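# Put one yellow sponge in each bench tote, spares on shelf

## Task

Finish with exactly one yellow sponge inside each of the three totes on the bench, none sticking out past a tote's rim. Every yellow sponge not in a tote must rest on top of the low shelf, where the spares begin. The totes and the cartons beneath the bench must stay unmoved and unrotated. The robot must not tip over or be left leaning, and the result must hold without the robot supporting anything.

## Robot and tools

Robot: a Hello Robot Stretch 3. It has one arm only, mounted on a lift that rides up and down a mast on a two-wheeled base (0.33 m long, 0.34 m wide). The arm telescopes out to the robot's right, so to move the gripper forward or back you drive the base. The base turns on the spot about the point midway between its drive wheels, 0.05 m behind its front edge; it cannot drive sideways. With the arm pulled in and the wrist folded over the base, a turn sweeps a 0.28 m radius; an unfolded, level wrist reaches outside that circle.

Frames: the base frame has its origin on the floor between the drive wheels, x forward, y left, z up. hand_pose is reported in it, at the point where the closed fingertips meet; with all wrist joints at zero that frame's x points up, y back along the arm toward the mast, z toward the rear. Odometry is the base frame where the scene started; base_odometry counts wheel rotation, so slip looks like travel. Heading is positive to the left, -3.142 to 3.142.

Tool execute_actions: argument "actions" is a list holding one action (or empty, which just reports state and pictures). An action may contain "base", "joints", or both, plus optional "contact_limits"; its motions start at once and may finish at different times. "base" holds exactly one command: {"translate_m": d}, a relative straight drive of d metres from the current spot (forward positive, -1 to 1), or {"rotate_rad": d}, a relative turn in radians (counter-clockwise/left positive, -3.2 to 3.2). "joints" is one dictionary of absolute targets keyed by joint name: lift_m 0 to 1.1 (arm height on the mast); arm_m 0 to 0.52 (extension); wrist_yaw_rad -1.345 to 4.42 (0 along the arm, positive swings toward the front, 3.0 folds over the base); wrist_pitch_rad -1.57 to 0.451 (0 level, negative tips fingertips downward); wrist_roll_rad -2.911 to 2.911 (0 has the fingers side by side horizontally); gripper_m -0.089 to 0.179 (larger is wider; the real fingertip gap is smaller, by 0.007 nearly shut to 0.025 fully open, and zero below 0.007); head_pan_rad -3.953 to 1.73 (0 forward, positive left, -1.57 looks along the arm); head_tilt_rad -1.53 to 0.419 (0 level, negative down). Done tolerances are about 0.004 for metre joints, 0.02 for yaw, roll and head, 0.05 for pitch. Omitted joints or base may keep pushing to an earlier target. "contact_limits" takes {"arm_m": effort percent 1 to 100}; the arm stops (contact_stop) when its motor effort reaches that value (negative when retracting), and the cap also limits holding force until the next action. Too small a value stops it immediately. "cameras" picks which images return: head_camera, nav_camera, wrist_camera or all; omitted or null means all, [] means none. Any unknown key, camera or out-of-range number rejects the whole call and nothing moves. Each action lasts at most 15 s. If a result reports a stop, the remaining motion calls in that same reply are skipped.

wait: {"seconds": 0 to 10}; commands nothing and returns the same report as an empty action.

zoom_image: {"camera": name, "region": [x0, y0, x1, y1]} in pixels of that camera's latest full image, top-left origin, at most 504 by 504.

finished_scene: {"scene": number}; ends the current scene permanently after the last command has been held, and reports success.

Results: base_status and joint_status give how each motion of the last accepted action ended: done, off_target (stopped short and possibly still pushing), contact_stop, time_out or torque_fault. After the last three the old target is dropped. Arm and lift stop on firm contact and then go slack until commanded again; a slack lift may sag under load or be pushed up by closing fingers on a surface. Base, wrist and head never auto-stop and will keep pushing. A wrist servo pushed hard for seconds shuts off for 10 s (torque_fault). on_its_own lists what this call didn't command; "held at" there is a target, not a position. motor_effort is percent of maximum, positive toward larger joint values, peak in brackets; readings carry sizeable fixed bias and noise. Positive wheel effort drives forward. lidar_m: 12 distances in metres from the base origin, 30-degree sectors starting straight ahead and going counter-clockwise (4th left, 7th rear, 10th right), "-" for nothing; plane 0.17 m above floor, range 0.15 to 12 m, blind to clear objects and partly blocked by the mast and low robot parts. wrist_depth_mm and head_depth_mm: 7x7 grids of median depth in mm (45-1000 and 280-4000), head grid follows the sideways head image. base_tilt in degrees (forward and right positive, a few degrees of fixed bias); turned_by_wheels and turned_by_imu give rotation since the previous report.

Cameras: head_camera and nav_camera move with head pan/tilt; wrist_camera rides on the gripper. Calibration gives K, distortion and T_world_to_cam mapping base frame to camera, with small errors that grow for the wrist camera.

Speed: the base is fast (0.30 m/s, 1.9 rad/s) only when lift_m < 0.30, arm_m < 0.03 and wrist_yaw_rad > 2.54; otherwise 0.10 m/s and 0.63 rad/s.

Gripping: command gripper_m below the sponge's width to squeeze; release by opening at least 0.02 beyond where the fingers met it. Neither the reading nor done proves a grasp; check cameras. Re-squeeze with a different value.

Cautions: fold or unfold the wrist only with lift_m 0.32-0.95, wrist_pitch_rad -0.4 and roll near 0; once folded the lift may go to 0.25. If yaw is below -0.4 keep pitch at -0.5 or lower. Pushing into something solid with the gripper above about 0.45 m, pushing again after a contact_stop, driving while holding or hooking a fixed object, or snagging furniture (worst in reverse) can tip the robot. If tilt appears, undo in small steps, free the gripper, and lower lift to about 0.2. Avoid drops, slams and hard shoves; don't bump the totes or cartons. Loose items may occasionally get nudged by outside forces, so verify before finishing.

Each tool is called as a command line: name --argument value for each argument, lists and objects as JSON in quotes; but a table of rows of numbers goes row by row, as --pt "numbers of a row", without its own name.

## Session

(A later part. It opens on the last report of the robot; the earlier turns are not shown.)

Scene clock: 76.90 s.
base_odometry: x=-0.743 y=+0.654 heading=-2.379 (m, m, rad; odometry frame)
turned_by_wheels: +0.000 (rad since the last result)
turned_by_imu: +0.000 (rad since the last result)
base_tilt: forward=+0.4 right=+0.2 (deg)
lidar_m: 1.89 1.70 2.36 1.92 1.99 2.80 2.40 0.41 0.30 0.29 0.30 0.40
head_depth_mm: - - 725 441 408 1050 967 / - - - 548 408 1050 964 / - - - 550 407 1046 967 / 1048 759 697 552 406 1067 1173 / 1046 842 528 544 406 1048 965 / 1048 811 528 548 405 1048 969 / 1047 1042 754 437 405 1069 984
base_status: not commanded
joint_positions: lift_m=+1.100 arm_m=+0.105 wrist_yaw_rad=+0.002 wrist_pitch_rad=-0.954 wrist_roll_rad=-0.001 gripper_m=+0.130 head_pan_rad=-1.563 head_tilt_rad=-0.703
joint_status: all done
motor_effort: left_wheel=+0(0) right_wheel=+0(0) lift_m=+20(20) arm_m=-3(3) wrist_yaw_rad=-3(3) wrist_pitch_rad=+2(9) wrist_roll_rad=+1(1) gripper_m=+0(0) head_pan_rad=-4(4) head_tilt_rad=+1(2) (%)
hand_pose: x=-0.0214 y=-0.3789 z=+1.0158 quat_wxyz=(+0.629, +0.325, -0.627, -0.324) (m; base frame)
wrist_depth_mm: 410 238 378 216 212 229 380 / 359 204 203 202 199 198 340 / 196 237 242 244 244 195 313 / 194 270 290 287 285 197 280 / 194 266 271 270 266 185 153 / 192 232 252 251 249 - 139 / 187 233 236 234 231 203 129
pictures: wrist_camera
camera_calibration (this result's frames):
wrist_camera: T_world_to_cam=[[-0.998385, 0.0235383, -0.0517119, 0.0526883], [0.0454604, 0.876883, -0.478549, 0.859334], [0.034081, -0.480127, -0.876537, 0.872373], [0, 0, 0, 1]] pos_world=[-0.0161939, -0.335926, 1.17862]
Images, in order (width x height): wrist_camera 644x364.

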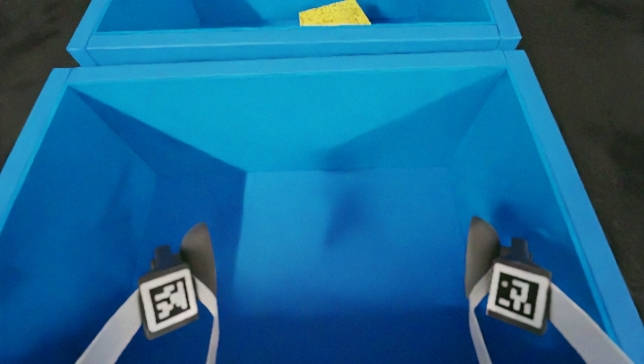

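execute_actions --actions '[{"joints":{"wrist_pitch_rad":-0.4,"arm_m":0.0,"gripper_m":0.04}}]' --cameras '[]'

execute_actions --actions '[{"joints":{"wrist_yaw_rad":1.6},"base":{"translate_m":0.15}}]' --cameras '[]'

execute_actions --actions '[{"joints":{"lift_m":0.8,"head_pan_rad":0.5,"head_tilt_rad":-0.5},"base":{"translate_m":0.8}}]' --cameras '["head_camera","nav_camera"]'

Scene clock: 89.60 s.
base_odometry: x=-0.743 y=+0.654 heading=-2.379 (m, m, rad; odometry frame)
turned_by_wheels: +0.000 (rad since the last result)
turned_by_imu: +0.001 (rad since the last result)
base_tilt: forward=+0.4 right=+0.2 (deg)
lidar_m: 1.88 1.70 2.35 1.92 1.99 2.80 2.40 0.41 0.30 0.29 0.30 0.40
head_depth_mm: - - - - - 1094 964 / - - - - - 1068 962 / - - - - 429 1044 968 / 1044 685 696 554 406 1065 1178 / 1046 841 527 550 406 1046 965 / 1042 811 529 548 406 1047 967 / 1054 1050 753 438 406 1069 982
base_status: not commanded
joint_positions: lift_m=+1.100 arm_m=+0.003 wrist_yaw_rad=+0.002 wrist_pitch_rad=-0.425 wrist_roll_rad=-0.001 gripper_m=+0.040 head_pan_rad=-1.563 head_tilt_rad=-0.703
joint_status: all done
joint sent to its limit — the command would take arm_m past its lower limit, so that joint was sent only as far as its limit.
motor_effort: left_wheel=+0(1) right_wheel=+0(0) lift_m=+20(20) arm_m=-3(1) wrist_yaw_rad=-4(2) wrist_pitch_rad=+12(13) wrist_roll_rad=+1(1) gripper_m=+0(83) head_pan_rad=-4(4) head_tilt_rad=+2(2) (%)
hand_pose: x=-0.0211 y=-0.3712 z=+1.1111 quat_wxyz=(+0.692, +0.150, -0.691, -0.149) (m; base frame)
wrist_depth_mm: 833 854 847 838 835 841 832 / 952 924 911 892 902 927 922 / 896 811 677 488 681 738 718 / 613 615 435 503 496 563 555 / 481 441 309 306 302 450 446 / 399 279 341 340 - 353 374 / 339 258 329 329 321 232 321
pictures: none
No camera images: the call's "cameras" was empty. Leave "cameras" out to get every camera's image.

Scene clock: 92.83 s.
base_odometry: x=-0.852 y=+0.551 heading=-2.379 (m, m, rad; odometry frame)
turned_by_wheels: +0.000 (rad since the last result)
turned_by_imu: +0.001 (rad since the last result)
base_tilt: forward=+0.4 right=+0.1 (deg)
lidar_m: 1.88 1.56 2.25 1.94 1.99 2.75 2.55 0.41 0.30 0.29 0.30 0.40
head_depth_mm: - - - - 412 1044 971 / - - - - 422 1043 1004 / - - - - - 1068 988 / 1045 989 740 - - 1067 966 / 1044 1046 753 - - - 963 / 1046 1045 757 - - - 1058 / 1048 1049 783 - - 1068 964
base_status: done
joint_positions: lift_m=+1.100 arm_m=+0.003 wrist_yaw_rad=+1.596 wrist_pitch_rad=-0.425 wrist_roll_rad=+0.000 gripper_m=+0.040 head_pan_rad=-1.563 head_tilt_rad=-0.703
joint_status: all done
motor_effort: left_wheel=-1(5) right_wheel=+0(4) lift_m=+20(20) arm_m=-3(3) wrist_yaw_rad=+4(7) wrist_pitch_rad=+12(12) wrist_roll_rad=+1(1) gripper_m=+0(1) head_pan_rad=-5(4) head_tilt_rad=+2(2) (%)
hand_pose: x=+0.2021 y=-0.1421 z=+1.1111 quat_wxyz=(+0.590, +0.599, -0.375, +0.391) (m; base frame)
wrist_depth_mm: - - - - - - - / - - - - - - - / - - - - - - - / - - - - - 567 555 / - - - - 616 455 444 / - - - - - 379 373 / - - - - - 334 321
pictures: none
No camera images: the call's "cameras" was empty. Leave "cameras" out to get every camera's image.

Scene clock: 102.27 s.
base_odometry: x=-1.430 y=-0.002 heading=-2.379 (m, m, rad; odometry frame)
turned_by_wheels: +0.000 (rad since the last result)
turned_by_imu: +0.004 (rad since the last result)
base_tilt: forward=+0.3 right=+0.0 (deg)
lidar_m: 1.11 0.84 1.29 2.53 2.41 2.75 1.12 0.40 0.37 1.02 1.24 1.15
head_depth_mm: 936 1000 1078 1160 1269 1384 1360 / 973 1047 1132 1228 1346 1485 1366 / 1019 1105 1190 1304 1439 1540 1365 / 1071 1161 1263 1361 1215 1367 1357 / 1123 1229 1337 1391 1126 1205 1299 / 1196 1292 1422 1449 1216 1416 1356 / 1253 1381 1530 1452 1413 1503 1365
base_status: done
joint_positions: lift_m=+0.800 arm_m=+0.003 wrist_yaw_rad=+1.596 wrist_pitch_rad=-0.424 wrist_roll_rad=+0.000 gripper_m=+0.040 head_pan_rad=+0.493 head_tilt_rad=-0.507
joint_status: all done
motor_effort: left_wheel=-1(6) right_wheel=+0(2) lift_m=+14(16) arm_m=-3(3) wrist_yaw_rad=+5(5) wrist_pitch_rad=+11(12) wrist_roll_rad=+1(1) gripper_m=+0(1) head_pan_rad=+4(62) head_tilt_rad=+3(11) (%)
hand_pose: x=+0.2022 y=-0.1421 z=+0.8117 quat_wxyz=(+0.589, +0.599, -0.376, +0.391) (m; base frame)
wrist_depth_mm: 940 935 938 872 880 870 875 / - - - - - 975 949 / 848 952 - - - - - / - 949 - - - - - / 945 954 - - - - - / - - - - - - - / - - 972 953 954 924 946
pictures: head_camera (sideways: a quarter turn clockwise sets it upright), nav_camera (sideways: a quarter turn counterclockwise sets it upright)
camera_calibration (this result's frames):
head_camera: T_world_to_cam=[[-0.419754, -0.23137, -0.877653, 1.16496], [-0.488417, 0.872603, 0.00355655, 0.00663311], [0.76502, 0.430153, -0.479284, 0.573667], [0, 0, 0, 1]] pos_world=[0.0533685, 0.0169824, 1.29735]
nav_camera: T_world_to_cam=[[0.417836, 0.238915, 0.876546, -1.09996], [0.485455, -0.874234, 0.00687616, 0.0417039], [0.767949, 0.422651, -0.481269, 0.580184], [0, 0, 0, 1]] pos_world=[-0.00619254, 0.0540421, 1.24311]
Images, in order (width x height): head_camera 896x504, nav_camera 672x504.

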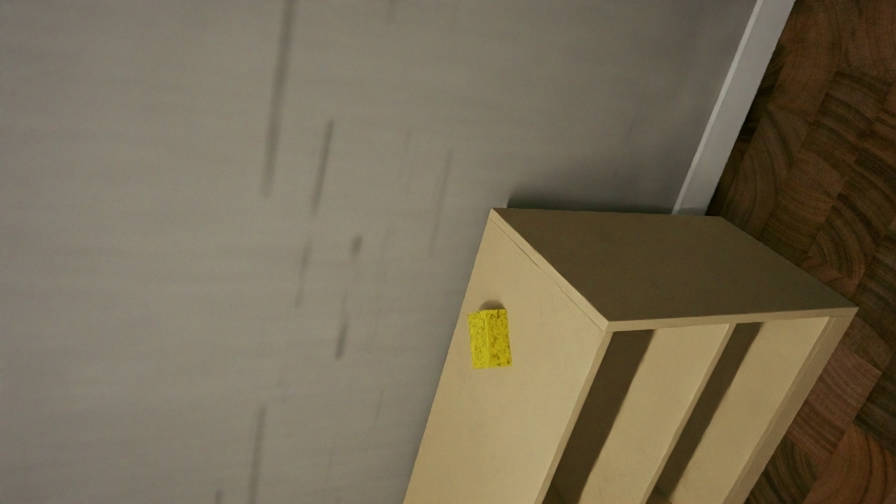

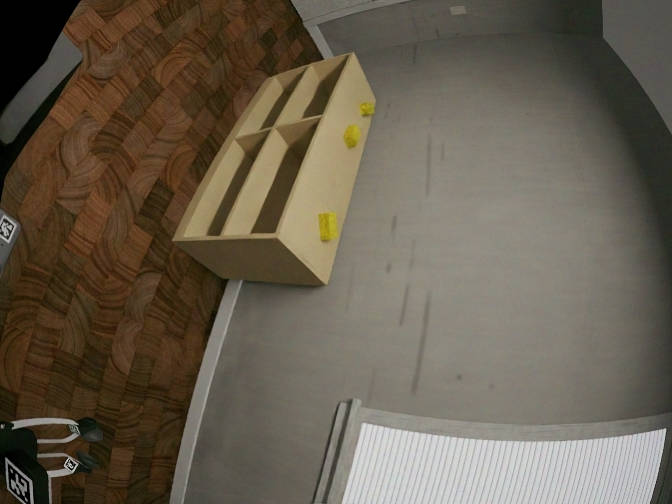

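execute_actions --actions '[{"base":{"rotate_rad":0.785}}]' --cameras '[]'

execute_actions --actions '[{"base":{"translate_m":0.453}}]' --cameras '[]'

execute_actions --actions '[{"base":{"rotate_rad":1.337},"joints":{"head_pan_rad":-1.57,"head_tilt_rad":-0.8,"wrist_yaw_rad":0,"wrist_pitch_rad":-0.9,"gripper_m":0.179,"lift_m":0.85}}]' --cameras '[]'

execute_actions --actions '[{"joints":{"arm_m":0.33}}]' --cameras '["head_camera","wrist_camera"]'

Scene clock: 113.87 s.
base_odometry: x=-1.430 y=-0.002 heading=-1.595 (m, m, rad; odometry frame)
turned_by_wheels: +0.785 (rad since the last result)
turned_by_imu: +0.798 (rad since the last result)
base_tilt: forward=+0.4 right=+0.1 (deg)
lidar_m: 0.84 1.82 2.19 2.21 3.60 0.57 0.37 0.53 1.20 1.29 1.11 0.97
head_depth_mm: 1790 1866 1904 1458 1463 1499 1345 / 2146 2232 2231 1766 1807 1584 1361 / 2379 2584 2790 2100 2001 1632 1365 / 2287 2483 2729 2746 2051 1638 1362 / 2237 2415 2608 2721 2052 1631 1360 / 2156 2364 2534 2659 2040 1629 1368 / 2127 2286 2485 2638 2034 1623 1356
base_status: done
joint_positions: lift_m=+0.800 arm_m=+0.003 wrist_yaw_rad=+1.596 wrist_pitch_rad=-0.424 wrist_roll_rad=+0.000 gripper_m=+0.040 head_pan_rad=+0.493 head_tilt_rad=-0.507
joint_status: not commanded
motor_effort: left_wheel=-2(7) right_wheel=+1(3) lift_m=+14(14) arm_m=-3(3) wrist_yaw_rad=+3(4) wrist_pitch_rad=+11(11) wrist_roll_rad=+1(1) gripper_m=+0(0) head_pan_rad=+4(3) head_tilt_rad=+3(3) (%)
hand_pose: x=+0.2022 y=-0.1420 z=+0.8117 quat_wxyz=(+0.589, +0.599, -0.376, +0.391) (m; base frame)
wrist_depth_mm: - - - - - 798 679 / - - - - - 836 719 / - - - 926 - 887 738 / - - - - - 953 798 / - - - - - - 827 / - - - - - - 892 / - - 961 945 943 942 876
pictures: none
No camera images: the call's "cameras" was empty. Leave "cameras" out to get every camera's image.

Scene clock: 119.67 s.
base_odometry: x=-1.441 y=-0.455 heading=-1.595 (m, m, rad; odometry frame)
turned_by_wheels: +0.000 (rad since the last result)
turned_by_imu: +0.002 (rad since the last result)
base_tilt: forward=+0.4 right=+0.1 (deg)
lidar_m: 0.88 0.85 2.22 2.10 3.27 1.21 0.82 1.17 1.51 0.91 0.79 0.40
head_depth_mm: 1268 1320 1379 1383 1091 869 931 / 1511 1568 1654 1379 1090 1098 1053 / 1850 1967 2097 1439 1243 1315 1296 / 1997 2198 2398 2467 1778 1619 1359 / 1950 2107 2298 2464 2048 1639 1367 / 1887 2047 2228 2393 2038 1629 1353 / 1861 2013 2150 2334 2043 1634 1356
base_status: done
joint_positions: lift_m=+0.800 arm_m=+0.003 wrist_yaw_rad=+1.596 wrist_pitch_rad=-0.424 wrist_roll_rad=+0.000 gripper_m=+0.040 head_pan_rad=+0.493 head_tilt_rad=-0.507
joint_status: not commanded
motor_effort: left_wheel=-2(4) right_wheel=+1(4) lift_m=+14(14) arm_m=-3(3) wrist_yaw_rad=+2(4) wrist_pitch_rad=+11(11) wrist_roll_rad=+1(1) gripper_m=+0(0) head_pan_rad=+5(5) head_tilt_rad=+3(3) (%)
hand_pose: x=+0.2022 y=-0.1420 z=+0.8117 quat_wxyz=(+0.589, +0.599, -0.376, +0.391) (m; base frame)
wrist_depth_mm: - - - 836 656 544 455 / - - - 906 703 569 479 / - - 789 790 733 601 505 / - - 666 586 586 618 527 / - - 890 477 542 659 547 / - - - 668 - 718 582 / - - 923 605 738 727 617
pictures: none
No camera images: the call's "cameras" was empty. Leave "cameras" out to get every camera's image.

Scene clock: 122.77 s.
base_odometry: x=-1.441 y=-0.455 heading=-0.258 (m, m, rad; odometry frame)
turned_by_wheels: +1.337 (rad since the last result)
turned_by_imu: +1.359 (rad since the last result)
base_tilt: forward=+0.6 right=+0.1 (deg)
lidar_m: 2.11 2.35 3.66 0.84 0.82 1.52 1.09 0.81 0.57 0.40 0.85 2.22
head_depth_mm: 699 774 870 990 1157 - - / 734 821 929 967 930 - - / 776 870 998 937 829 - - / 821 934 1072 920 825 1002 1163 / 875 1002 1119 961 855 1044 1186 / 932 1085 1165 963 1070 1285 1183 / 1001 1163 1180 970 1174 1337 1190
base_status: done
joint_positions: lift_m=+0.850 arm_m=+0.003 wrist_yaw_rad=+0.004 wrist_pitch_rad=-0.905 wrist_roll_rad=+0.000 gripper_m=+0.179 head_pan_rad=-1.563 head_tilt_rad=-0.790
joint_status: all done
motor_effort: left_wheel=-2(7) right_wheel=+1(7) lift_m=+25(26) arm_m=-4(3) wrist_yaw_rad=-5(6) wrist_pitch_rad=+2(10) wrist_roll_rad=+1(1) gripper_m=-1(89) head_pan_rad=-4(63) head_tilt_rad=-3(14) (%)
hand_pose: x=-0.0211 y=-0.2871 z=+0.7720 quat_wxyz=(+0.637, +0.310, -0.635, -0.308) (m; base frame)
wrist_depth_mm: 563 534 519 466 508 521 465 / 896 491 460 454 459 611 511 / - 765 429 410 434 689 584 / - - 701 385 869 787 663 / - - 923 627 928 896 758 / 894 890 895 856 870 892 - / 837 820 827 800 815 800 797
pictures: none
No camera images: the call's "cameras" was empty. Leave "cameras" out to get every camera's image.

Scene clock: 126.40 s.
base_odometry: x=-1.441 y=-0.455 heading=-0.258 (m, m, rad; odometry frame)
turned_by_wheels: +0.000 (rad since the last result)
turned_by_imu: +0.000 (rad since the last result)
base_tilt: forward=+0.4 right=+0.0 (deg)
lidar_m: 2.10 2.35 3.66 0.84 0.82 1.51 1.09 0.81 0.57 0.40 0.85 2.22
head_depth_mm: 694 768 - - 1176 1313 1181 / 731 798 - 963 936 1310 1178 / 773 852 - 916 813 882 1161 / 823 927 1074 902 814 1005 1151 / 872 999 1113 951 849 1186 1180 / 931 1076 1168 963 1063 1285 1180 / 1000 1164 1178 964 1183 1333 1180
base_status: not commanded
joint_positions: lift_m=+0.850 arm_m=+0.330 wrist_yaw_rad=+0.002 wrist_pitch_rad=-0.906 wrist_roll_rad=+0.000 gripper_m=+0.179 head_pan_rad=-1.563 head_tilt_rad=-0.790
joint_status: all done
motor_effort: left_wheel=-2(2) right_wheel=+2(1) lift_m=+25(25) arm_m=+5(4) wrist_yaw_rad=-3(5) wrist_pitch_rad=+3(3) wrist_roll_rad=+1(1) gripper_m=+0(0) head_pan_rad=-4(4) head_tilt_rad=-2(3) (%)
hand_pose: x=-0.0213 y=-0.6139 z=+0.7719 quat_wxyz=(+0.636, +0.310, -0.635, -0.309) (m; base frame)
wrist_depth_mm: 535 524 482 389 328 281 246 / 448 461 453 455 372 314 274 / 420 413 406 402 426 360 306 / 377 376 372 367 367 398 347 / 348 349 338 296 328 330 394 / 321 315 313 310 308 306 - / 845 288 288 288 284 292 648
pictures: head_camera (sideways: a quarter turn clockwise sets it upright), wrist_camera
camera_calibration (this result's frames):
head_camera: T_world_to_cam=[[-0.0106319, 0.705153, -0.708975, 0.942567], [0.999692, 0.0234042, 0.00828647, -0.00860002], [0.0224362, -0.708669, -0.705185, 0.872075], [0, 0, 0, 1]] pos_world=[-0.000947419, -0.0464403, 1.2833]
wrist_camera: T_world_to_cam=[[-0.998343, 0.0212678, -0.0534709, 0.0456658], [0.046022, 0.852911, -0.520024, 0.965981], [0.0345461, -0.521623, -0.852476, 0.501756], [0, 0, 0, 1]] pos_world=[-0.0161999, -0.563139, 0.93251]
Images, in order (width x height): head_camera 896x504, wrist_camera 644x364.

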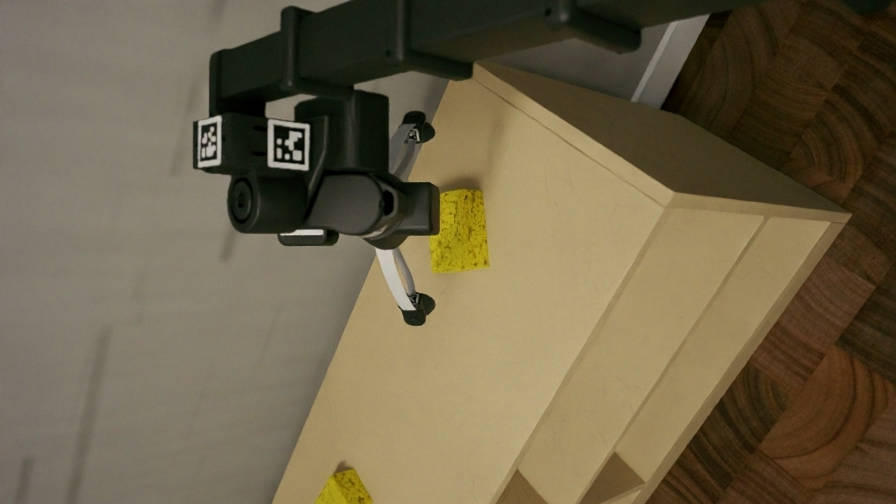

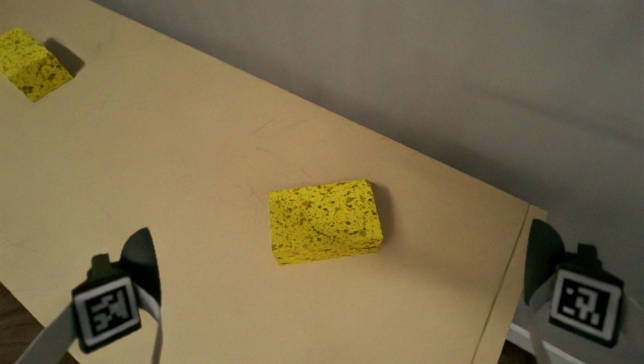

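execute_actions --actions '[{"joints":{"arm_m":0.41,"wrist_yaw_rad":0.11,"lift_m":0.78}}]' --cameras '["wrist_camera"]'

execute_actions --actions '[{"joints":{"lift_m":0.727}}]' --cameras '["wrist_camera"]'

Scene clock: 133.13 s.
base_odometry: x=-1.441 y=-0.455 heading=-0.258 (m, m, rad; odometry frame)
turned_by_wheels: +0.000 (rad since the last result)
turned_by_imu: +0.001 (rad since the last result)
base_tilt: forward=+0.2 right=+0.0 (deg)
lidar_m: 2.10 2.35 3.67 0.84 0.82 1.52 1.10 0.81 0.57 0.40 0.85 2.22
head_depth_mm: 696 773 860 951 - - 1171 / 732 812 - 961 922 1295 1178 / 775 868 - 917 817 879 1166 / 820 931 1081 903 816 1002 1147 / 869 998 1124 963 852 1194 1186 / 933 1076 1166 966 1065 1282 1177 / 999 1167 1181 965 1182 1332 1181
base_status: not commanded
joint_positions: lift_m=+0.780 arm_m=+0.410 wrist_yaw_rad=+0.107 wrist_pitch_rad=-0.906 wrist_roll_rad=+0.000 gripper_m=+0.179 head_pan_rad=-1.563 head_tilt_rad=-0.790
joint_status: all done
motor_effort: left_wheel=-2(2) right_wheel=+1(1) lift_m=+14(21) arm_m=+4(10) wrist_yaw_rad=+3(4) wrist_pitch_rad=+3(3) wrist_roll_rad=+1(1) gripper_m=+2(1) head_pan_rad=-4(5) head_tilt_rad=-2(3) (%)
hand_pose: x=-0.0068 y=-0.6930 z=+0.7025 quat_wxyz=(+0.651, +0.343, -0.618, -0.276) (m; base frame)
wrist_depth_mm: 421 414 421 335 271 225 194 / 366 363 361 382 308 253 212 / 329 325 320 317 345 285 235 / 298 294 292 287 285 316 263 / 272 273 267 264 261 260 295 / 252 248 246 201 206 239 - / - 227 226 193 219 223 216
pictures: wrist_camera
camera_calibration (this result's frames):
wrist_camera: T_world_to_cam=[[-0.995131, -0.0828045, -0.0534618, -0.0140047], [-0.0430797, 0.853263, -0.519699, 0.996152], [0.0886504, -0.514865, -0.852675, 0.406012], [0, 0, 0, 1]] pos_world=[-0.00701573, -0.642098, 0.863147]
Images, in order (width x height): wrist_camera 644x364.

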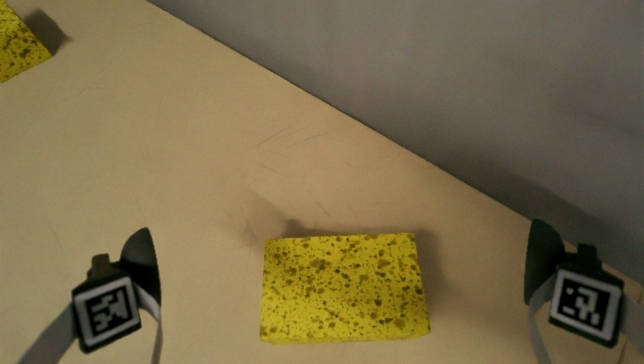

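Scene clock: 134.43 s.
base_odometry: x=-1.441 y=-0.455 heading=-0.258 (m, m, rad; odometry frame)
turned_by_wheels: +0.000 (rad since the last result)
turned_by_imu: +0.000 (rad since the last result)
base_tilt: forward=+0.3 right=+0.2 (deg)
lidar_m: 2.11 2.35 3.67 0.84 0.82 1.52 1.09 0.81 0.58 0.40 0.85 2.22
head_depth_mm: 696 774 867 983 1110 - - / 733 817 902 - 872 1289 1177 / 772 872 955 917 816 877 1159 / 822 930 1057 908 814 997 1150 / 873 998 1115 964 855 1194 1178 / 935 1076 1173 962 1064 1284 1187 / 998 1168 1172 962 1181 1329 1180
base_status: not commanded
joint_positions: lift_m=+0.727 arm_m=+0.410 wrist_yaw_rad=+0.107 wrist_pitch_rad=-0.906 wrist_roll_rad=+0.000 gripper_m=+0.179 head_pan_rad=-1.563 head_tilt_rad=-0.790
joint_status: all done
motor_effort: left_wheel=-2(2) right_wheel=+1(1) lift_m=+14(16) arm_m=+4(5) wrist_yaw_rad=+4(4) wrist_pitch_rad=+3(3) wrist_roll_rad=+1(1) gripper_m=-1(0) head_pan_rad=-3(4) head_tilt_rad=-2(2) (%)
hand_pose: x=-0.0068 y=-0.6930 z=+0.6495 quat_wxyz=(+0.651, +0.343, -0.618, -0.276) (m; base frame)
wrist_depth_mm: 331 326 322 333 269 226 194 / 291 288 286 279 299 253 212 / 260 259 255 250 248 278 236 / 236 233 231 228 226 223 258 / 216 215 208 162 162 205 203 / 200 196 189 150 148 189 - / - 180 178 174 173 176 171
pictures: wrist_camera
camera_calibration (this result's frames):
wrist_camera: T_world_to_cam=[[-0.995131, -0.0828046, -0.0534619, -0.0168388], [-0.0430798, 0.853263, -0.519699, 0.968608], [0.0886505, -0.514865, -0.852675, 0.360815], [0, 0, 0, 1]] pos_world=[-0.00701571, -0.642101, 0.810142]
Images, in order (width x height): wrist_camera 644x364.

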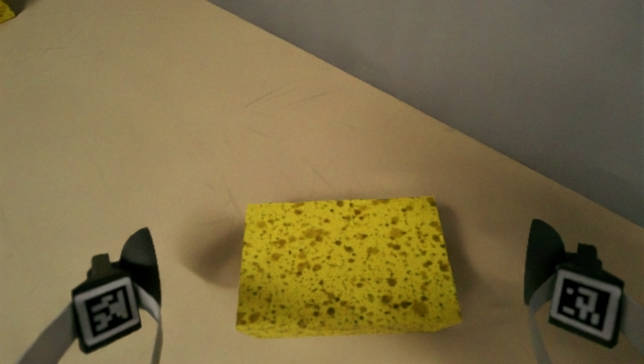

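execute_actions --actions '[{"joints":{"lift_m":0.71}}]' --cameras '[]'

execute_actions --actions '[{"joints":{"gripper_m":0.07}}]' --cameras '["wrist_camera"]'

execute_actions --actions '[{"joints":{"lift_m":0.8}}]' --cameras '["wrist_camera"]'

Scene clock: 138.53 s.
base_odometry: x=-1.441 y=-0.455 heading=-0.258 (m, m, rad; odometry frame)
turned_by_wheels: +0.000 (rad since the last result)
turned_by_imu: +0.000 (rad since the last result)
base_tilt: forward=+0.4 right=+0.1 (deg)
lidar_m: 2.11 2.35 3.68 0.84 0.81 1.52 1.09 0.81 0.57 0.40 0.85 2.21
head_depth_mm: 696 773 867 989 1135 - - / 735 820 907 - 872 1282 1181 / 772 870 967 913 815 880 1166 / 821 933 1061 910 815 1005 1150 / 873 996 1117 963 851 1197 1179 / 936 1079 1173 965 1063 1279 1181 / 1002 1171 1177 965 1182 1332 1181
base_status: not commanded
joint_positions: lift_m=+0.710 arm_m=+0.410 wrist_yaw_rad=+0.107 wrist_pitch_rad=-0.906 wrist_roll_rad=+0.000 gripper_m=+0.179 head_pan_rad=-1.563 head_tilt_rad=-0.790
joint_status: all done
motor_effort: left_wheel=-2(2) right_wheel=+1(1) lift_m=+14(14) arm_m=+4(5) wrist_yaw_rad=+3(3) wrist_pitch_rad=+3(3) wrist_roll_rad=+1(1) gripper_m=+0(0) head_pan_rad=-6(3) head_tilt_rad=-2(2) (%)
hand_pose: x=-0.0068 y=-0.6930 z=+0.6325 quat_wxyz=(+0.651, +0.343, -0.618, -0.276) (m; base frame)
wrist_depth_mm: 301 301 296 319 270 225 193 / 269 264 260 257 290 252 212 / 239 236 233 230 227 262 236 / 216 213 211 209 202 205 233 / 198 198 188 145 143 187 186 / 183 178 138 133 132 172 - / - 164 162 159 159 161 157
pictures: none
No camera images: the call's "cameras" was empty. Leave "cameras" out to get every camera's image.

Scene clock: 140.10 s.
base_odometry: x=-1.441 y=-0.455 heading=-0.258 (m, m, rad; odometry frame)
turned_by_wheels: +0.000 (rad since the last result)
turned_by_imu: +0.000 (rad since the last result)
base_tilt: forward=+0.5 right=+0.1 (deg)
lidar_m: 2.11 2.35 3.66 0.84 0.82 1.52 1.10 0.81 0.57 0.40 0.85 2.22
head_depth_mm: 696 773 868 984 1130 - - / 733 820 906 - 874 1286 1180 / 773 871 965 917 816 875 1155 / 820 928 1060 911 813 1001 1153 / 873 998 1115 964 854 1195 1186 / 933 1079 1170 966 1068 1285 1184 / 1001 1166 1188 961 1183 1327 1181
base_status: not commanded
joint_positions: lift_m=+0.710 arm_m=+0.410 wrist_yaw_rad=+0.107 wrist_pitch_rad=-0.906 wrist_roll_rad=+0.000 gripper_m=+0.071 head_pan_rad=-1.563 head_tilt_rad=-0.790
joint_status: all done
motor_effort: left_wheel=-2(2) right_wheel=+2(2) lift_m=+14(14) arm_m=+5(5) wrist_yaw_rad=+3(4) wrist_pitch_rad=+3(3) wrist_roll_rad=+1(1) gripper_m=-12(90) head_pan_rad=-6(4) head_tilt_rad=-2(2) (%)
hand_pose: x=-0.0068 y=-0.6930 z=+0.6325 quat_wxyz=(+0.651, +0.343, -0.618, -0.276) (m; base frame)
wrist_depth_mm: 304 299 293 321 269 224 194 / 266 265 260 256 289 252 213 / 237 236 233 231 227 261 236 / 216 213 211 208 205 204 233 / 197 195 147 143 143 190 186 / 180 180 134 132 131 175 171 / 167 165 163 159 158 159 160
pictures: wrist_camera
camera_calibration (this result's frames):
wrist_camera: T_world_to_cam=[[-0.995131, -0.0828054, -0.0534618, -0.0177478], [-0.0430805, 0.853263, -0.519698, 0.959777], [0.0886508, -0.514865, -0.852675, 0.346325], [0, 0, 0, 1]] pos_world=[-0.00701565, -0.642102, 0.793149]
Images, in order (width x height): wrist_camera 644x364.

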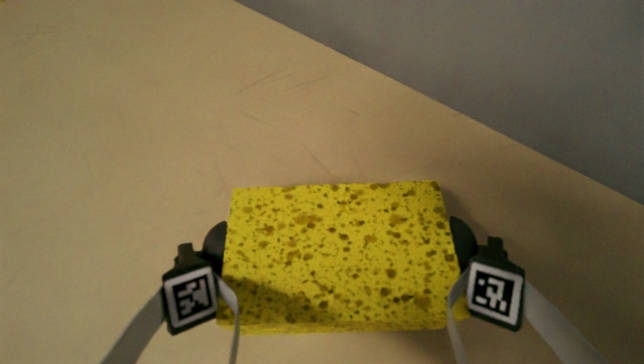

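Scene clock: 141.77 s.
base_odometry: x=-1.441 y=-0.455 heading=-0.258 (m, m, rad; odometry frame)
turned_by_wheels: +0.000 (rad since the last result)
turned_by_imu: +0.000 (rad since the last result)
base_tilt: forward=+0.3 right=+0.0 (deg)
lidar_m: 2.11 2.35 3.65 0.84 0.82 1.52 1.09 0.81 0.57 0.40 0.85 2.22
head_depth_mm: 698 773 853 - - 1317 1180 / 733 810 - 959 931 1308 1180 / 774 855 - 939 815 877 1168 / 822 927 1084 917 816 999 1149 / 872 1000 1124 964 854 1189 1185 / 935 1081 1169 965 1061 1280 1183 / 1003 1171 1178 964 1175 1331 1181
base_status: not commanded
joint_positions: lift_m=+0.800 arm_m=+0.410 wrist_yaw_rad=+0.107 wrist_pitch_rad=-0.907 wrist_roll_rad=+0.000 gripper_m=+0.071 head_pan_rad=-1.563 head_tilt_rad=-0.790
joint_status: all done
motor_effort: left_wheel=-2(2) right_wheel=+2(1) lift_m=+26(26) arm_m=+5(4) wrist_yaw_rad=+4(4) wrist_pitch_rad=+3(3) wrist_roll_rad=+1(1) gripper_m=-12(14) head_pan_rad=-4(4) head_tilt_rad=-3(3) (%)
hand_pose: x=-0.0068 y=-0.6929 z=+0.7217 quat_wxyz=(+0.651, +0.343, -0.618, -0.276) (m; base frame)
wrist_depth_mm: 448 442 425 336 268 225 193 / 385 391 388 393 308 251 213 / 359 349 344 343 356 286 235 / 321 317 316 312 310 327 265 / 293 291 147 143 142 285 301 / 269 266 134 132 131 261 256 / 250 247 239 236 235 236 238
pictures: wrist_camera
camera_calibration (this result's frames):
wrist_camera: T_world_to_cam=[[-0.995135, -0.0827637, -0.0534436, -0.0129673], [-0.0431229, 0.853663, -0.519038, 1.0058], [0.0885803, -0.514208, -0.853079, 0.423219], [0, 0, 0, 1]] pos_world=[-0.0070203, -0.642061, 0.882392]
Images, in order (width x height): wrist_camera 644x364.

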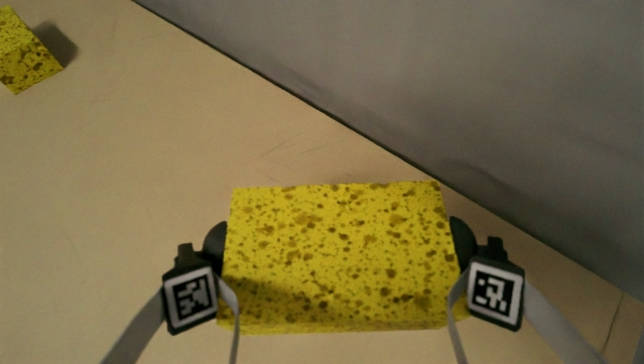

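execute_actions --actions '[{"joints":{"lift_m":1.1,"arm_m":0.0,"wrist_yaw_rad":0,"wrist_pitch_rad":-0.35},"base":{"rotate_rad":-1.337}}]' --cameras '[]'

execute_actions --actions '[{"base":{"translate_m":-0.453}}]' --cameras '[]'

execute_actions --actions '[{"base":{"rotate_rad":-0.785}}]' --cameras '[]'

execute_actions --actions '[{"base":{"translate_m":-0.5}}]' --cameras '[]'

execute_actions --actions '[{"base":{"translate_m":-0.42},"joints":{"arm_m":0.25}}]'

Scene clock: 150.87 s.
base_odometry: x=-1.441 y=-0.455 heading=-1.595 (m, m, rad; odometry frame)
turned_by_wheels: -1.337 (rad since the last result)
turned_by_imu: -1.359 (rad since the last result)
base_tilt: forward=+0.5 right=+0.2 (deg)
lidar_m: 0.88 0.85 2.22 2.12 3.26 1.21 0.81 1.16 1.52 0.91 0.79 0.40
head_depth_mm: - - - - 1470 1333 1180 / - - - - 1477 1339 1177 / - - - - 1539 1345 1184 / 943 330 1281 1481 1546 1343 1182 / 875 942 1130 1307 1486 1343 1184 / 815 904 1018 1163 1355 1347 1184 / 755 833 912 1049 1205 1319 1183
base_status: done
joint_positions: lift_m=+1.100 arm_m=+0.003 wrist_yaw_rad=+0.002 wrist_pitch_rad=-0.376 wrist_roll_rad=+0.000 gripper_m=+0.071 head_pan_rad=-1.563 head_tilt_rad=-0.790
joint_status: all done
joint sent to its limit — the command would take arm_m past its lower limit, so that joint was sent only as far as its limit.
motor_effort: left_wheel=+2(7) right_wheel=-2(7) lift_m=+26(26) arm_m=-4(1) wrist_yaw_rad=-4(9) wrist_pitch_rad=+12(13) wrist_roll_rad=+1(1) gripper_m=-13(13) head_pan_rad=-5(4) head_tilt_rad=-3(2) (%)
hand_pose: x=-0.0211 y=-0.3772 z=+1.1218 quat_wxyz=(+0.695, +0.133, -0.694, -0.132) (m; base frame)
wrist_depth_mm: 444 510 608 750 - - 923 / 468 531 642 800 - - - / 486 549 682 878 - - - / 509 580 705 812 - - - / 537 622 147 144 142 - - / 557 641 133 132 131 - - / 583 673 850 - - - -
pictures: none
No camera images: the call's "cameras" was empty. Leave "cameras" out to get every camera's image.

Scene clock: 156.47 s.
base_odometry: x=-1.430 y=-0.002 heading=-1.595 (m, m, rad; odometry frame)
turned_by_wheels: +0.000 (rad since the last result)
turned_by_imu: -0.001 (rad since the last result)
base_tilt: forward=+0.3 right=+0.1 (deg)
lidar_m: 0.84 1.82 2.19 2.22 3.59 0.57 0.37 0.52 1.20 1.28 1.11 0.98
head_depth_mm: - - - - 1490 1333 1180 / - - - - 1486 1338 1180 / - - - - 1538 1340 1186 / 1350 329 1845 1825 1553 1343 1185 / 1251 1362 1621 1762 1551 1344 1188 / 1162 1305 1457 1657 1550 1342 1188 / 1082 1176 1326 1510 1549 1345 1185
base_status: done
joint_positions: lift_m=+1.100 arm_m=+0.003 wrist_yaw_rad=+0.002 wrist_pitch_rad=-0.376 wrist_roll_rad=+0.000 gripper_m=+0.071 head_pan_rad=-1.563 head_tilt_rad=-0.790
joint_status: not commanded
motor_effort: left_wheel=+2(3) right_wheel=-2(5) lift_m=+25(26) arm_m=-3(3) wrist_yaw_rad=-2(3) wrist_pitch_rad=+12(12) wrist_roll_rad=+1(1) gripper_m=-12(12) head_pan_rad=-5(6) head_tilt_rad=-2(2) (%)
hand_pose: x=-0.0211 y=-0.3772 z=+1.1218 quat_wxyz=(+0.695, +0.133, -0.694, -0.132) (m; base frame)
wrist_depth_mm: 669 769 901 - - 828 709 / 689 821 - - - 888 745 / 735 837 - - - 925 781 / 751 867 - - - - 807 / 786 952 147 143 142 - 853 / 836 946 133 132 131 - 909 / 868 - - - - - 902
pictures: none
No camera images: the call's "cameras" was empty. Leave "cameras" out to get every camera's image.

Scene clock: 158.67 s.
base_odometry: x=-1.430 y=-0.002 heading=-2.379 (m, m, rad; odometry frame)
turned_by_wheels: -0.785 (rad since the last result)
turned_by_imu: -0.797 (rad since the last result)
base_tilt: forward=+0.3 right=+0.1 (deg)
lidar_m: 1.11 0.84 1.29 2.53 2.41 2.75 1.12 0.40 0.37 1.01 1.24 1.15
head_depth_mm: - - - - 1171 1044 817 / - - - - 1379 1293 1161 / - - - - 1540 1344 1175 / 1080 329 1444 1642 1547 1343 1181 / 1064 1162 1395 1651 1555 1343 1183 / 1068 1205 1393 1642 1540 1344 1178 / 1066 1206 1399 1650 1556 1338 1184
base_status: done
joint_positions: lift_m=+1.100 arm_m=+0.003 wrist_yaw_rad=+0.002 wrist_pitch_rad=-0.376 wrist_roll_rad=+0.000 gripper_m=+0.071 head_pan_rad=-1.563 head_tilt_rad=-0.790
joint_status: not commanded
motor_effort: left_wheel=+2(7) right_wheel=-2(5) lift_m=+25(26) arm_m=-4(4) wrist_yaw_rad=-4(3) wrist_pitch_rad=+12(12) wrist_roll_rad=+1(1) gripper_m=-13(12) head_pan_rad=-4(4) head_tilt_rad=-2(2) (%)
hand_pose: x=-0.0211 y=-0.3772 z=+1.1218 quat_wxyz=(+0.695, +0.133, -0.694, -0.132) (m; base frame)
wrist_depth_mm: 832 850 831 836 829 831 799 / 932 908 911 896 887 897 887 / - - - - 927 839 822 / - - - - 619 621 604 / - - 147 143 142 499 482 / - - 133 133 131 413 394 / - - - - - 340 338
pictures: none
No camera images: the call's "cameras" was empty. Leave "cameras" out to get every camera's image.

Scene clock: 164.90 s.
base_odometry: x=-1.069 y=+0.343 heading=-2.379 (m, m, rad; odometry frame)
turned_by_wheels: +0.000 (rad since the last result)
turned_by_imu: -0.001 (rad since the last result)
base_tilt: forward=+0.4 right=+0.0 (deg)
lidar_m: 1.60 1.28 2.07 2.15 2.00 2.76 1.14 0.41 0.31 0.28 0.29 1.67
head_depth_mm: - - - - 440 1057 931 / - - - - 439 1063 933 / - - - - 447 1267 1067 / 1029 329 611 532 449 1064 933 / 1048 874 650 532 449 1057 931 / 1048 838 649 531 459 1103 934 / 1055 840 650 530 459 1345 865
base_status: done
joint_positions: lift_m=+1.100 arm_m=+0.003 wrist_yaw_rad=+0.002 wrist_pitch_rad=-0.376 wrist_roll_rad=+0.000 gripper_m=+0.071 head_pan_rad=-1.563 head_tilt_rad=-0.790
joint_status: not commanded
motor_effort: left_wheel=+2(2) right_wheel=-2(6) lift_m=+25(25) arm_m=-3(3) wrist_yaw_rad=-3(2) wrist_pitch_rad=+12(12) wrist_roll_rad=+1(1) gripper_m=-13(12) head_pan_rad=-4(4) head_tilt_rad=-2(2) (%)
hand_pose: x=-0.0211 y=-0.3772 z=+1.1218 quat_wxyz=(+0.695, +0.133, -0.694, -0.132) (m; base frame)
wrist_depth_mm: 844 842 837 833 831 845 826 / 917 917 918 902 897 887 876 / - - 930 894 867 639 604 / - - 653 635 616 538 477 / - 541 147 143 142 479 350 / - 425 133 132 131 413 369 / 379 351 340 327 325 332 324
pictures: none
No camera images: the call's "cameras" was empty. Leave "cameras" out to get every camera's image.

Scene clock: 170.17 s.
base_odometry: x=-0.765 y=+0.633 heading=-2.379 (m, m, rad; odometry frame)
turned_by_wheels: +0.000 (rad since the last result)
turned_by_imu: +0.000 (rad since the last result)
base_tilt: forward=+0.5 right=-0.1 (deg)
lidar_m: 1.88 1.67 2.35 1.92 1.99 2.83 2.44 0.41 0.30 0.29 0.30 0.40
head_depth_mm: 1052 639 505 406 438 1054 932 / 820 660 522 406 439 1059 937 / - 661 521 406 439 1079 949 / 513 662 522 405 439 1098 1122 / 841 663 521 405 439 1063 932 / 1047 646 499 404 440 1058 937 / 1051 837 651 492 460 1112 983
base_status: done
joint_positions: lift_m=+1.100 arm_m=+0.250 wrist_yaw_rad=+0.002 wrist_pitch_rad=-0.376 wrist_roll_rad=+0.000 gripper_m=+0.071 head_pan_rad=-1.563 head_tilt_rad=-0.790
joint_status: all done
motor_effort: left_wheel=+2(4) right_wheel=-2(3) lift_m=+25(25) arm_m=+5(2) wrist_yaw_rad=-3(2) wrist_pitch_rad=+12(12) wrist_roll_rad=+1(1) gripper_m=-12(13) head_pan_rad=-5(4) head_tilt_rad=-2(2) (%)
hand_pose: x=-0.0211 y=-0.6242 z=+1.1218 quat_wxyz=(+0.695, +0.133, -0.694, -0.132) (m; base frame)
wrist_depth_mm: 640 642 636 637 622 631 626 / 686 689 692 676 658 673 656 / 758 734 742 724 730 724 717 / 678 654 461 453 389 607 598 / 522 518 147 144 142 488 474 / 427 424 133 132 131 411 396 / 354 333 313 311 308 259 338
pictures: head_camera (sideways: a quarter turn clockwise sets it upright), nav_camera (sideways: a quarter turn counterclockwise sets it upright), wrist_camera
camera_calibration (this result's frames):
head_camera: T_world_to_cam=[[-0.0105409, 0.70521, -0.70892, 0.942494], [0.999695, 0.0232739, 0.00828771, -0.00860165], [0.0223439, -0.708616, -0.70524, 0.872148], [0, 0, 0, 1]] pos_world=[-0.000953453, -0.0464379, 1.2833]
nav_camera: T_world_to_cam=[[0.0181075, -0.70665, 0.707332, -0.876935], [-0.999733, -0.0229409, 0.00267407, 0.056236], [0.0143372, -0.707192, -0.706876, 0.878276], [0, 0, 0, 1]] pos_world=[0.059508, 0.00271425, 1.24097]
wrist_camera: T_world_to_cam=[[-0.998283, -0.00876171, -0.0579233, 0.0509925], [0.0468838, 0.473356, -0.879623, 1.32326], [0.0351254, -0.880827, -0.472133, 0.143807], [0, 0, 0, 1]] pos_world=[-0.0161855, -0.499255, 1.23481]
Images, in order (width x height): head_camera 896x504, nav_camera 672x504, wrist_camera 644x364.

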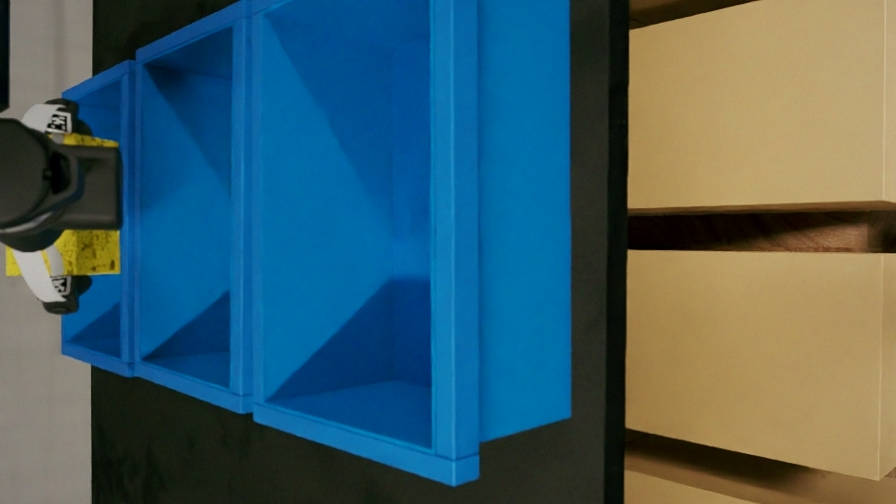

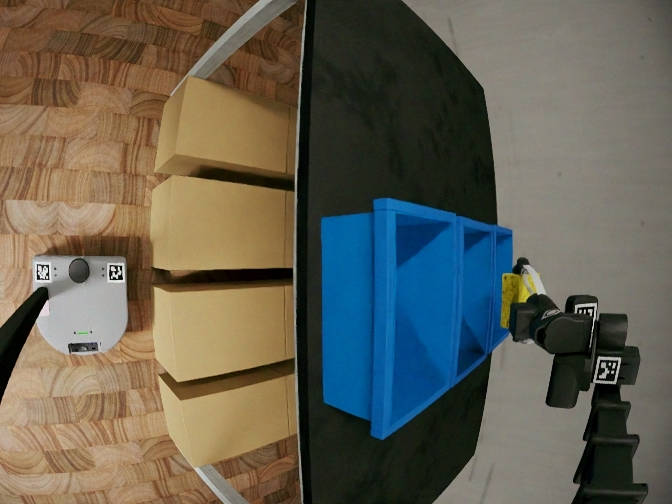

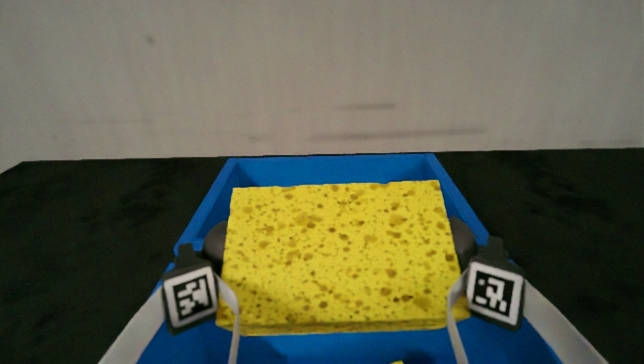

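execute_actions --actions '[{"joints":{"arm_m":0.52,"head_tilt_rad":-0.45}}]' --cameras '[]'

execute_actions --actions '[{"joints":{"wrist_pitch_rad":-0.9}}]' --cameras '["head_camera","wrist_camera"]'

Scene clock: 178.80 s.
base_odometry: x=-0.765 y=+0.633 heading=-2.379 (m, m, rad; odometry frame)
turned_by_wheels: +0.000 (rad since the last result)
turned_by_imu: +0.001 (rad since the last result)
base_tilt: forward=+0.4 right=-0.2 (deg)
lidar_m: 1.89 1.68 2.33 1.92 1.99 2.83 2.44 0.41 0.30 0.29 0.30 0.40
head_depth_mm: 1000 1108 1178 853 514 371 390 / 1017 1113 1160 709 528 372 391 / 1014 - 917 719 528 371 391 / 1024 1100 916 720 528 371 390 / 1023 1105 1170 713 527 371 391 / 1026 1105 1180 851 514 370 390 / 1027 1106 1178 899 654 371 410
base_status: not commanded
joint_positions: lift_m=+1.100 arm_m=+0.520 wrist_yaw_rad=+0.002 wrist_pitch_rad=-0.376 wrist_roll_rad=+0.000 gripper_m=+0.071 head_pan_rad=-1.563 head_tilt_rad=-0.458
joint_status: all done
motor_effort: left_wheel=+1(1) right_wheel=-2(2) lift_m=+25(26) arm_m=+4(6) wrist_yaw_rad=-3(3) wrist_pitch_rad=+12(12) wrist_roll_rad=+1(1) gripper_m=-12(13) head_pan_rad=-4(4) head_tilt_rad=+3(20) (%)
hand_pose: x=-0.0211 y=-0.8942 z=+1.1218 quat_wxyz=(+0.695, +0.133, -0.694, -0.132) (m; base frame)
wrist_depth_mm: 401 399 396 396 394 393 389 / 428 429 432 423 427 429 421 / 466 465 466 463 457 455 448 / 507 509 494 485 482 497 498 / 519 508 147 143 142 490 476 / 421 419 133 132 131 411 392 / 354 243 231 229 227 225 336
pictures: none
No camera images: the call's "cameras" was empty. Leave "cameras" out to get every camera's image.

Scene clock: 179.93 s.
base_odometry: x=-0.765 y=+0.633 heading=-2.379 (m, m, rad; odometry frame)
turned_by_wheels: +0.000 (rad since the last result)
turned_by_imu: +0.000 (rad since the last result)
base_tilt: forward=+0.3 right=+0.1 (deg)
lidar_m: 1.88 1.68 2.34 1.92 1.99 2.83 2.44 0.41 0.30 0.29 0.30 0.40
head_depth_mm: 1000 1109 1174 856 514 372 392 / 1015 1115 1161 710 528 372 391 / 1014 - 1160 718 528 371 391 / 1022 1105 1170 722 529 372 391 / 1021 1102 1167 714 527 371 391 / 1026 1105 1176 850 514 371 390 / 1029 1105 1186 896 652 370 410
base_status: not commanded
joint_positions: lift_m=+1.100 arm_m=+0.520 wrist_yaw_rad=+0.002 wrist_pitch_rad=-0.906 wrist_roll_rad=+0.000 gripper_m=+0.071 head_pan_rad=-1.563 head_tilt_rad=-0.458
joint_status: all done
motor_effort: left_wheel=+2(2) right_wheel=-2(2) lift_m=+25(26) arm_m=+4(5) wrist_yaw_rad=-3(4) wrist_pitch_rad=+3(10) wrist_roll_rad=+1(1) gripper_m=-13(14) head_pan_rad=-4(5) head_tilt_rad=+4(3) (%)
hand_pose: x=-0.0214 y=-0.8039 z=+1.0218 quat_wxyz=(+0.636, +0.310, -0.635, -0.309) (m; base frame)
wrist_depth_mm: 441 428 426 416 416 411 403 / 389 220 215 215 213 207 361 / 350 229 249 249 253 232 318 / 182 232 299 286 289 238 173 / 171 229 147 144 142 223 156 / 167 214 133 133 131 195 156 / 164 213 235 230 228 227 150
pictures: head_camera (sideways: a quarter turn clockwise sets it upright), wrist_camera
camera_calibration (this result's frames):
head_camera: T_world_to_cam=[[-0.00851144, 0.435379, -0.900207, 1.19187], [0.999681, 0.0251097, 0.00269218, -0.0013192], [0.0237761, -0.899897, -0.435454, 0.521156], [0, 0, 0, 1]] pos_world=[-0.000927756, -0.049894, 1.29987]
wrist_camera: T_world_to_cam=[[-0.99833, 0.0218852, -0.0534709, 0.0634823], [0.0465478, 0.852907, -0.519984, 1.25798], [0.0342257, -0.521604, -0.852501, 0.615751], [0, 0, 0, 1]] pos_world=[-0.0162544, -0.753148, 1.18245]
Images, in order (width x height): head_camera 896x504, wrist_camera 644x364.

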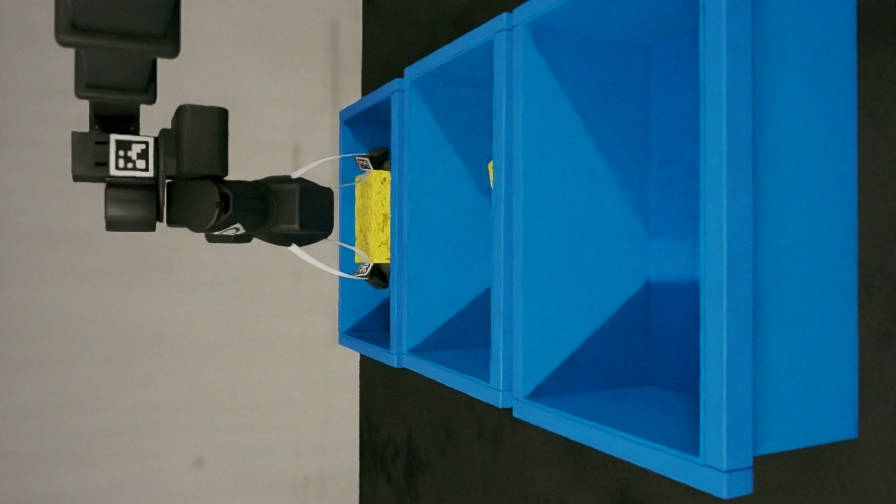

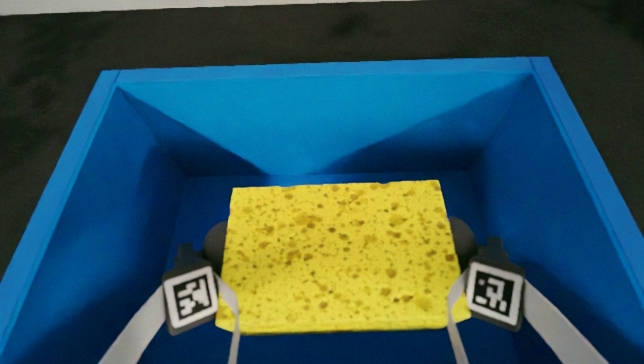

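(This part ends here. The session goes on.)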